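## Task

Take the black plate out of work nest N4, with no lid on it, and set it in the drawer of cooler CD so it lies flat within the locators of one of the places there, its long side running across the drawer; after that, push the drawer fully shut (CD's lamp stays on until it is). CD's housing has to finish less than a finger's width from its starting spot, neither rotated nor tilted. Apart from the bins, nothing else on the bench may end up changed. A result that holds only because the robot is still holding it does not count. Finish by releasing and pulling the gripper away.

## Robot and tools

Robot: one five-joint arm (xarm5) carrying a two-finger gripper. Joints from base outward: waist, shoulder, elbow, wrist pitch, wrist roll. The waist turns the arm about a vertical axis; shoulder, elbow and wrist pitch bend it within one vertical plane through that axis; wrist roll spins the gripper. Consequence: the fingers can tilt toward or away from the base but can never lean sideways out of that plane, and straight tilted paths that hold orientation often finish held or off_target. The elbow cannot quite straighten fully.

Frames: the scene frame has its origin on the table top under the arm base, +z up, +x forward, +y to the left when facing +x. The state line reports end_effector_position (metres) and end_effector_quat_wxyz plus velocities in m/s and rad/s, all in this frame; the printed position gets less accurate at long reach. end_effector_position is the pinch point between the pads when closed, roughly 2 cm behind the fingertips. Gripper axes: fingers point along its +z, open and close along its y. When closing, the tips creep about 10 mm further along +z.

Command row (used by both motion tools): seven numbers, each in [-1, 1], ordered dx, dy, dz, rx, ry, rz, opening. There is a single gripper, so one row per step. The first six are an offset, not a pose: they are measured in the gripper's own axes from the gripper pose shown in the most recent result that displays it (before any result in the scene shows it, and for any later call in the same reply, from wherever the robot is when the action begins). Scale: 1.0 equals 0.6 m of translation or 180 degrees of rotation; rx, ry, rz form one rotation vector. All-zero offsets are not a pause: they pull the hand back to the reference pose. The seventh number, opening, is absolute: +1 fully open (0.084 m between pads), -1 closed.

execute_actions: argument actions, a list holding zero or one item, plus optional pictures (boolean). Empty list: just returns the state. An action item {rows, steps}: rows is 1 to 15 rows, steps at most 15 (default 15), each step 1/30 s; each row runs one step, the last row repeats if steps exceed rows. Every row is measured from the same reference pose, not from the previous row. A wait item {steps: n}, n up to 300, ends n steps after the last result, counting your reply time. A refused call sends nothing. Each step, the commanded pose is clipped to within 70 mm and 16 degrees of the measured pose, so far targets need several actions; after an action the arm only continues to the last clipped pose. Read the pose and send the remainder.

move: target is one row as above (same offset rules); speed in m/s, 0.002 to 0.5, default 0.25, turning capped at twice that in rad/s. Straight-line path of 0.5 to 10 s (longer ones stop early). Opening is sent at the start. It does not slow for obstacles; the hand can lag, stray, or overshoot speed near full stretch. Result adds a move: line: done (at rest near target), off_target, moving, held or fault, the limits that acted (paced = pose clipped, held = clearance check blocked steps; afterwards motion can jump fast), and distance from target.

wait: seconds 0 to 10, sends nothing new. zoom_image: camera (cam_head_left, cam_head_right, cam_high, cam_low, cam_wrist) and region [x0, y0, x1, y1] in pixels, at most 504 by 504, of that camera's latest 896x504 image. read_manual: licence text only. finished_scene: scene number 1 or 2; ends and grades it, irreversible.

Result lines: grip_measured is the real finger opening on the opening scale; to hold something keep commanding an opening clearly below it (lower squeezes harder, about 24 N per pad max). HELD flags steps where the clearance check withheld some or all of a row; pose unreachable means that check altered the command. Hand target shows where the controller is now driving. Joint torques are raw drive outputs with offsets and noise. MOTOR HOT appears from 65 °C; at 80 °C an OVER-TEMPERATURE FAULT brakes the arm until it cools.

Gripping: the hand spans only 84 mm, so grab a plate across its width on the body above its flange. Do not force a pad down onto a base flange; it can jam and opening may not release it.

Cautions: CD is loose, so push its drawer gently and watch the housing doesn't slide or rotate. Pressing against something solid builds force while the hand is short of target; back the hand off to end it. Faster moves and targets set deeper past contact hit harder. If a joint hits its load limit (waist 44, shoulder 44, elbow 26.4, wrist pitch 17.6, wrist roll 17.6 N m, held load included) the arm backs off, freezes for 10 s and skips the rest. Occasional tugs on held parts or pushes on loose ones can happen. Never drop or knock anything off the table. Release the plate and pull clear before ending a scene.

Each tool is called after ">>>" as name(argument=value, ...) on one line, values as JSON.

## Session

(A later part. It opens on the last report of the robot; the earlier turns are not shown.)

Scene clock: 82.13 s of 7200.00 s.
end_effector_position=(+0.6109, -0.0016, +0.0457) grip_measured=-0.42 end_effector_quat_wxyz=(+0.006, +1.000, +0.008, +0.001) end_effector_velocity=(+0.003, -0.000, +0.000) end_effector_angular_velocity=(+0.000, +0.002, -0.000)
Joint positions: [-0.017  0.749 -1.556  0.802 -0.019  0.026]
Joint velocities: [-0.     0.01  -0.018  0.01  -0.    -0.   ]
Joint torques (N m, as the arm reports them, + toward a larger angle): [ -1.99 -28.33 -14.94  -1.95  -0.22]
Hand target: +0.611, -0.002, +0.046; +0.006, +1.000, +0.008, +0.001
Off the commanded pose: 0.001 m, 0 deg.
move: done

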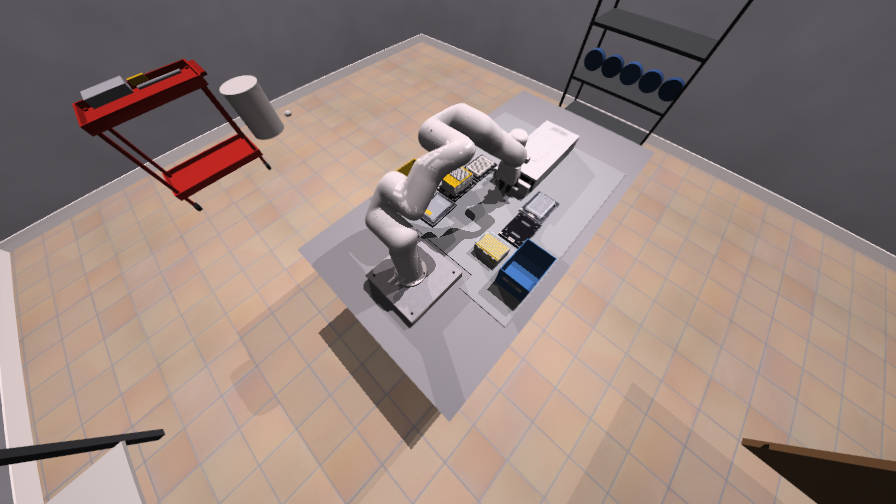

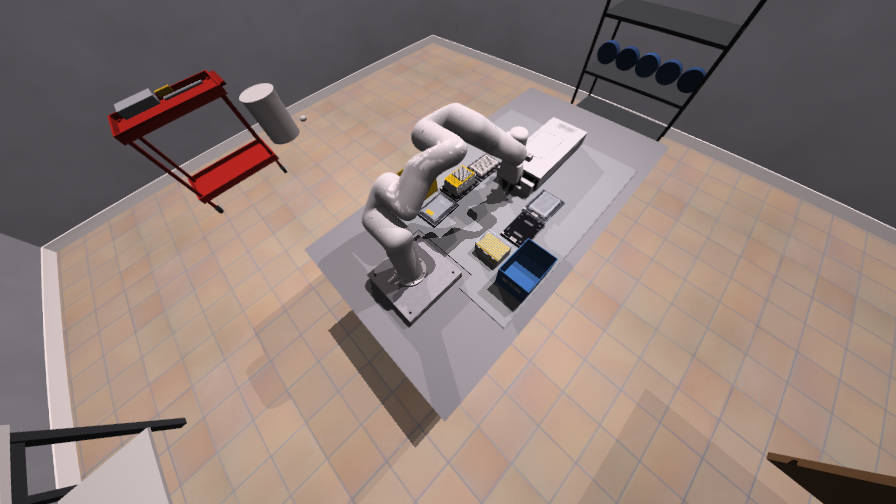

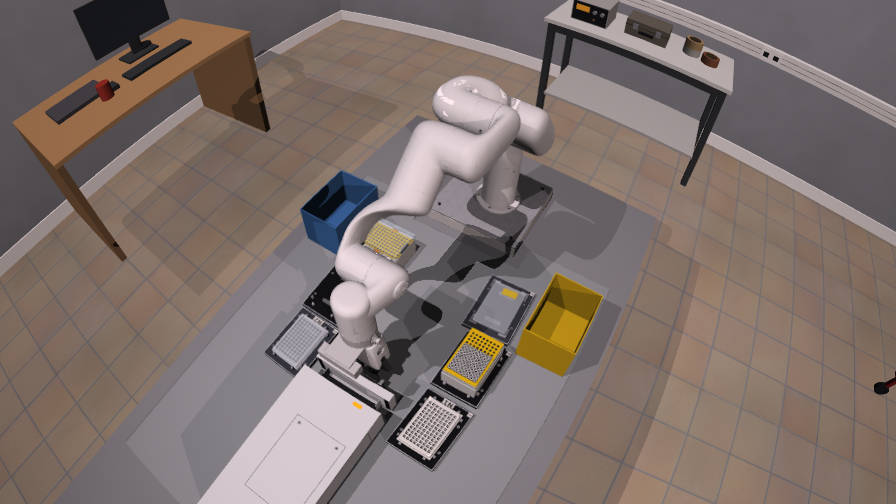

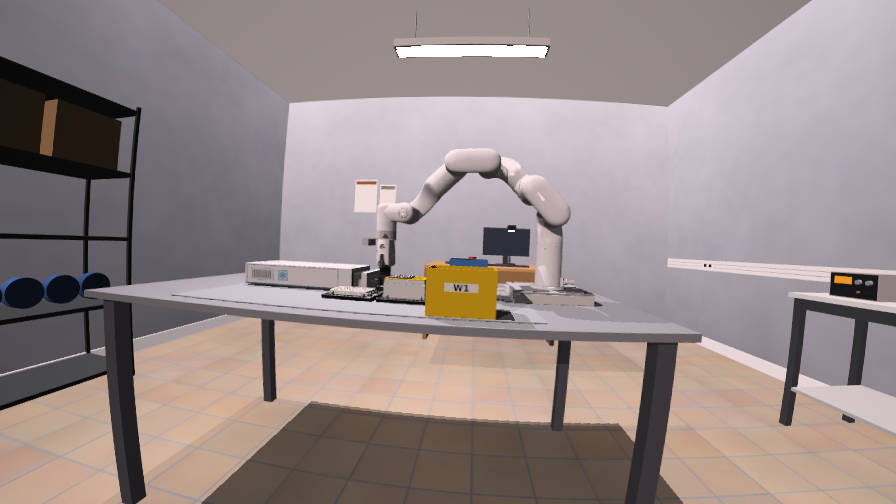

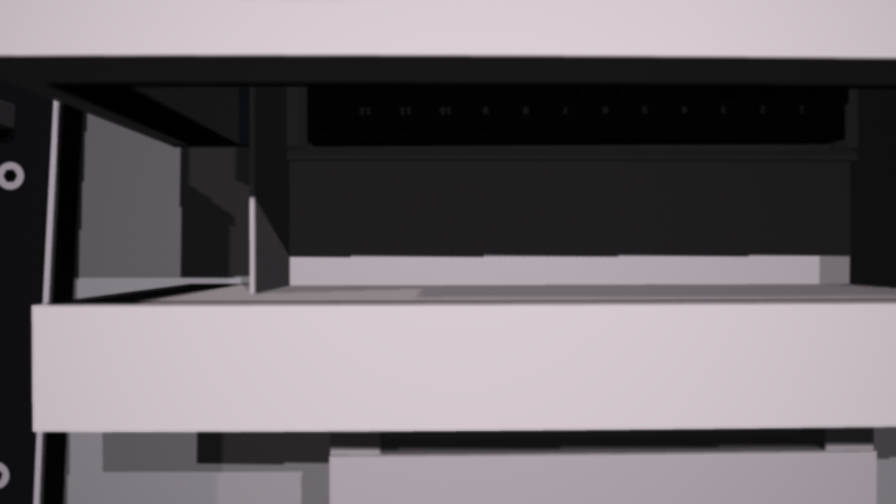

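>>> move(target=[0.052,0,0,0,0,0,-0.4], speed=0.04)

Scene clock: 84.63 s of 7200.00 s.
end_effector_position=(+0.6420, -0.0012, +0.0458) grip_measured=-0.42 end_effector_quat_wxyz=(+0.006, +1.000, +0.008, +0.001) end_effector_velocity=(+0.001, -0.000, -0.000) end_effector_angular_velocity=(+0.000, +0.003, +0.000)
Joint positions: [-0.017  0.855 -1.745  0.885 -0.018  0.026]
Joint velocities: [-0.     0.008 -0.014  0.009 -0.    -0.   ]
Joint torques (N m, as the arm reports them, + toward a larger angle): [ -2.34 -29.97 -15.52  -2.09  -0.25]
Hand target: +0.642, -0.001, +0.046; +0.006, +1.000, +0.008, +0.001
Off the commanded pose: 0.000 m, 0 deg.
move: done

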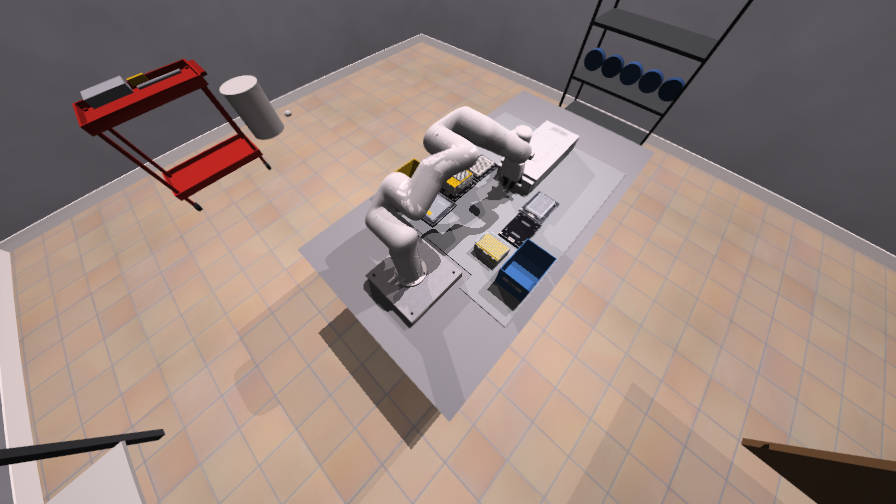

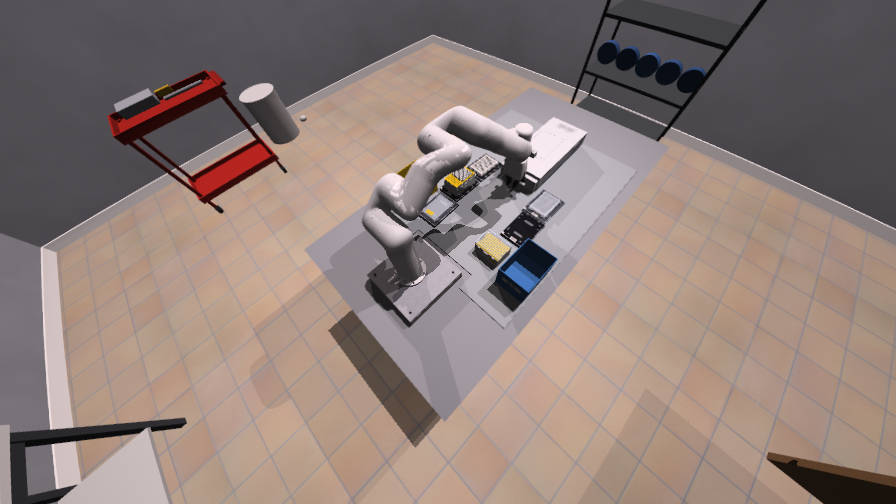

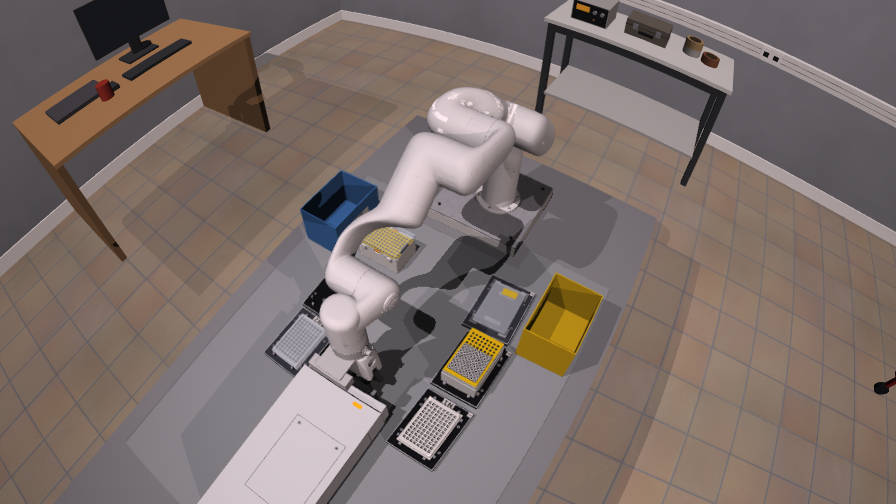

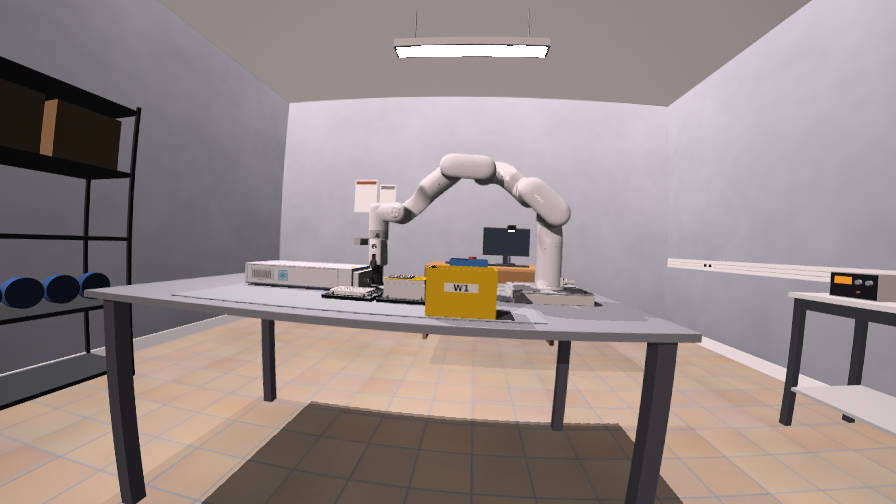

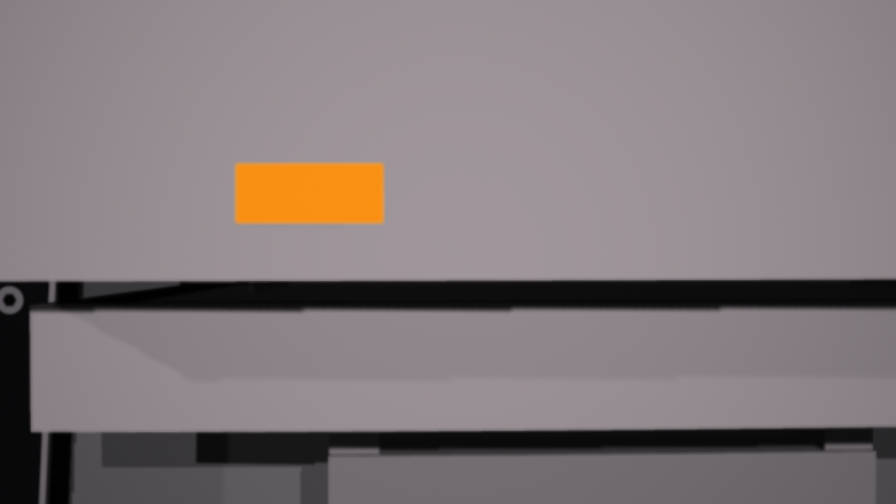

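>>> move(target=[0.0075,0,0,0,0,0,-0.4], speed=0.012)

>>> move(target=[-0.12,0,-0.15,0,0,0,-0.4], speed=0.25)

Scene clock: 87.47 s of 7200.00 s.
end_effector_position=(+0.6463, -0.0011, +0.0458) grip_measured=-0.42 end_effector_quat_wxyz=(+0.006, +1.000, +0.008, +0.002) end_effector_velocity=(+0.001, +0.000, -0.000) end_effector_angular_velocity=(+0.000, +0.002, +0.001)
Joint positions: [-0.016  0.872 -1.775  0.898 -0.018  0.026]
Joint velocities: [ 0.001  0.006 -0.009  0.006  0.     0.   ]
Joint torques (N m, as the arm reports them, + toward a larger angle): [ -2.31 -30.19 -15.41  -1.86  -0.39]
Hand target: +0.646, -0.001, +0.046; +0.006, +1.000, +0.008, +0.001
Off the commanded pose: 0.000 m, 0 deg.
move: done

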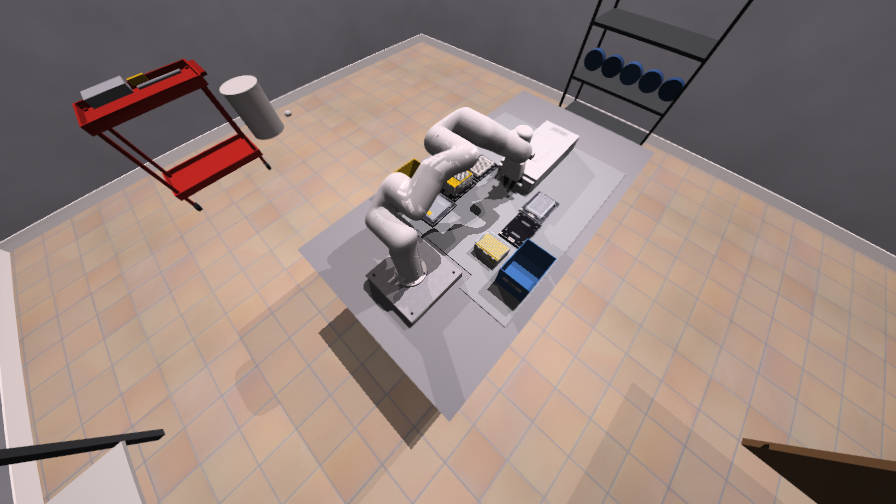

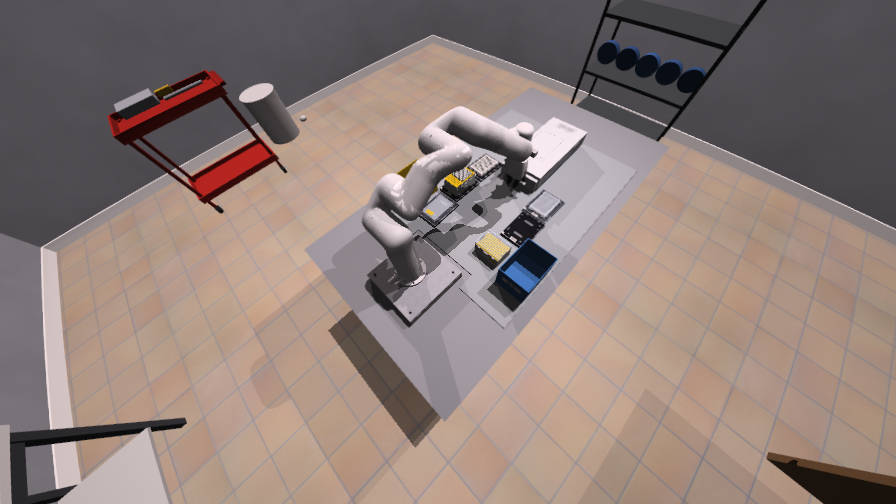

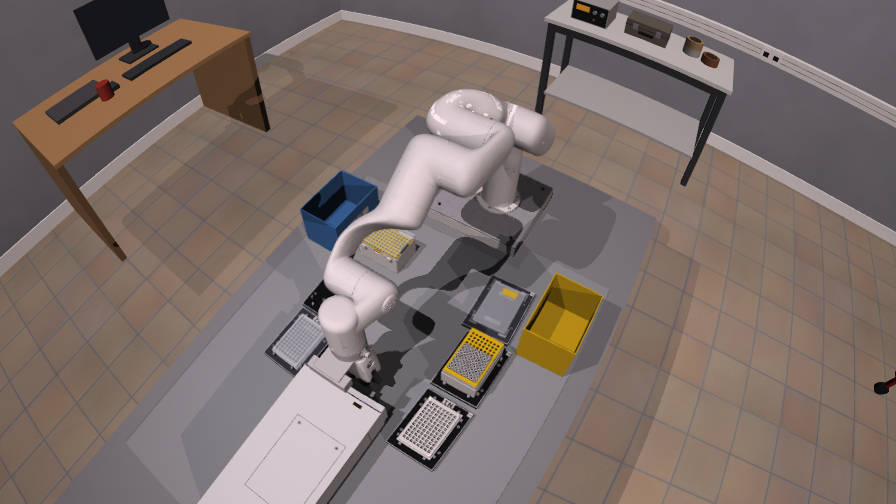

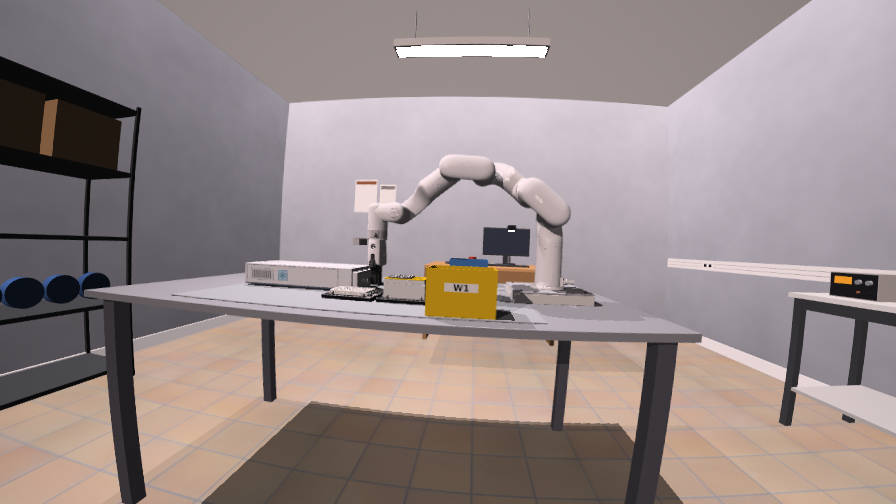

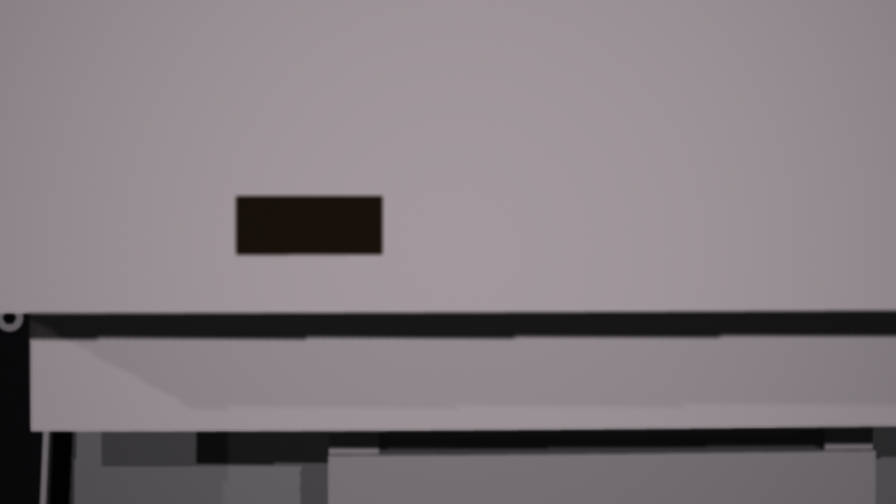

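Scene clock: 88.57 s of 7200.00 s.
end_effector_position=(+0.5743, -0.0011, +0.1352) grip_measured=-0.42 end_effector_quat_wxyz=(+0.006, +1.000, +0.008, +0.001) end_effector_velocity=(-0.001, -0.001, +0.003) end_effector_angular_velocity=(-0.000, -0.004, -0.002)
Joint positions: [-0.018  0.478 -1.393  0.91  -0.02   0.026]
Joint velocities: [-0.002 -0.01   0.007 -0.001 -0.    -0.   ]
Joint torques (N m, as the arm reports them, + toward a larger angle): [ -2.1  -25.63 -15.53  -1.83  -0.33]
Hand target: +0.574, -0.001, +0.136; +0.006, +1.000, +0.008, +0.002
Off the commanded pose: 0.000 m, 0 deg.
move: done

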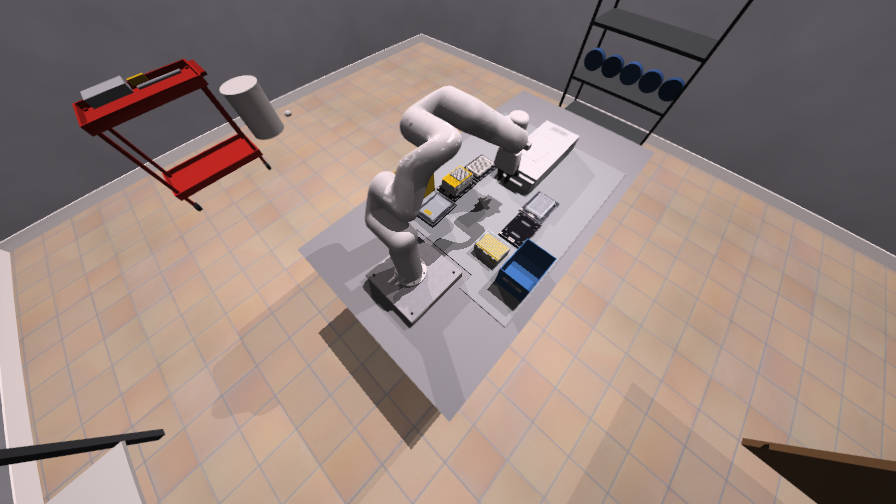

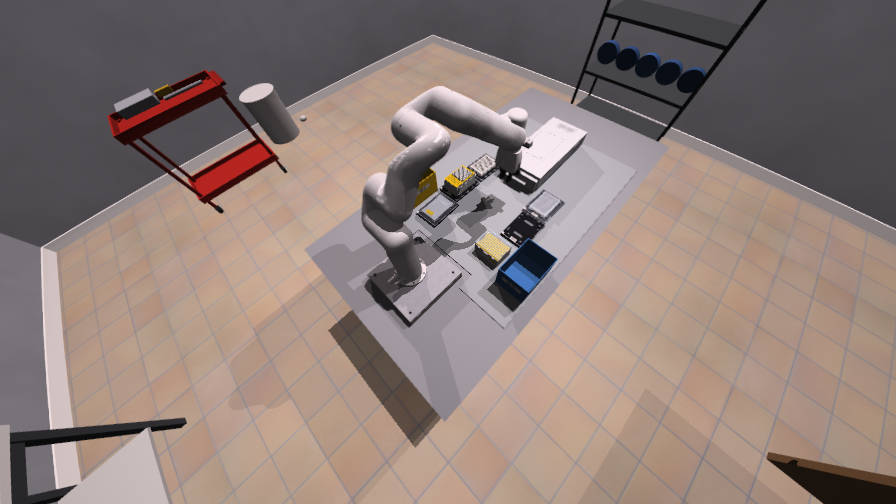

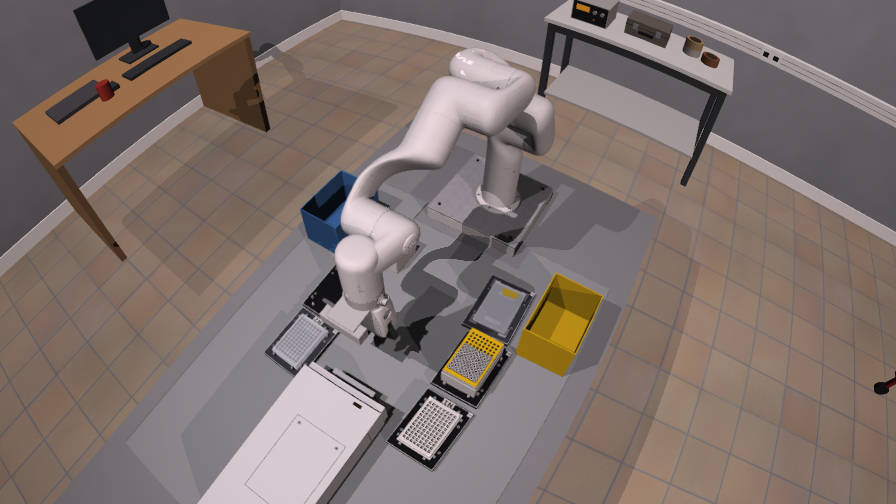

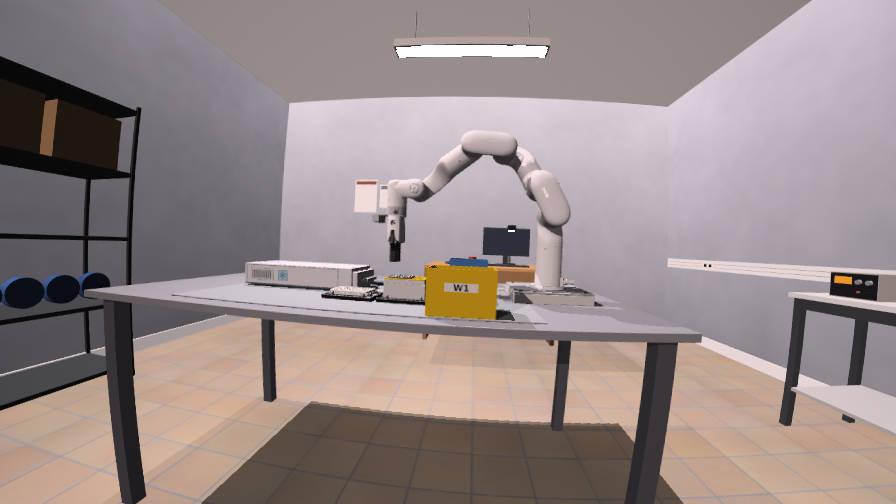

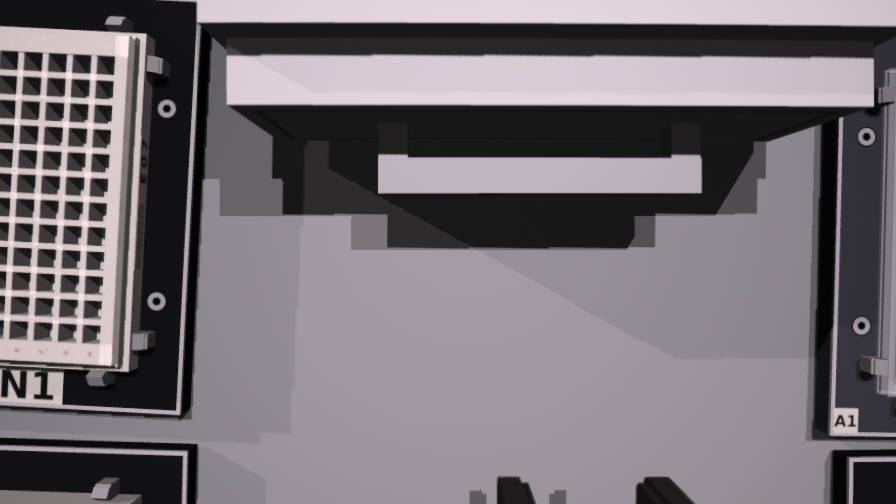

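>>> finished_scene(scene=2)

The scene is finished: the task was done.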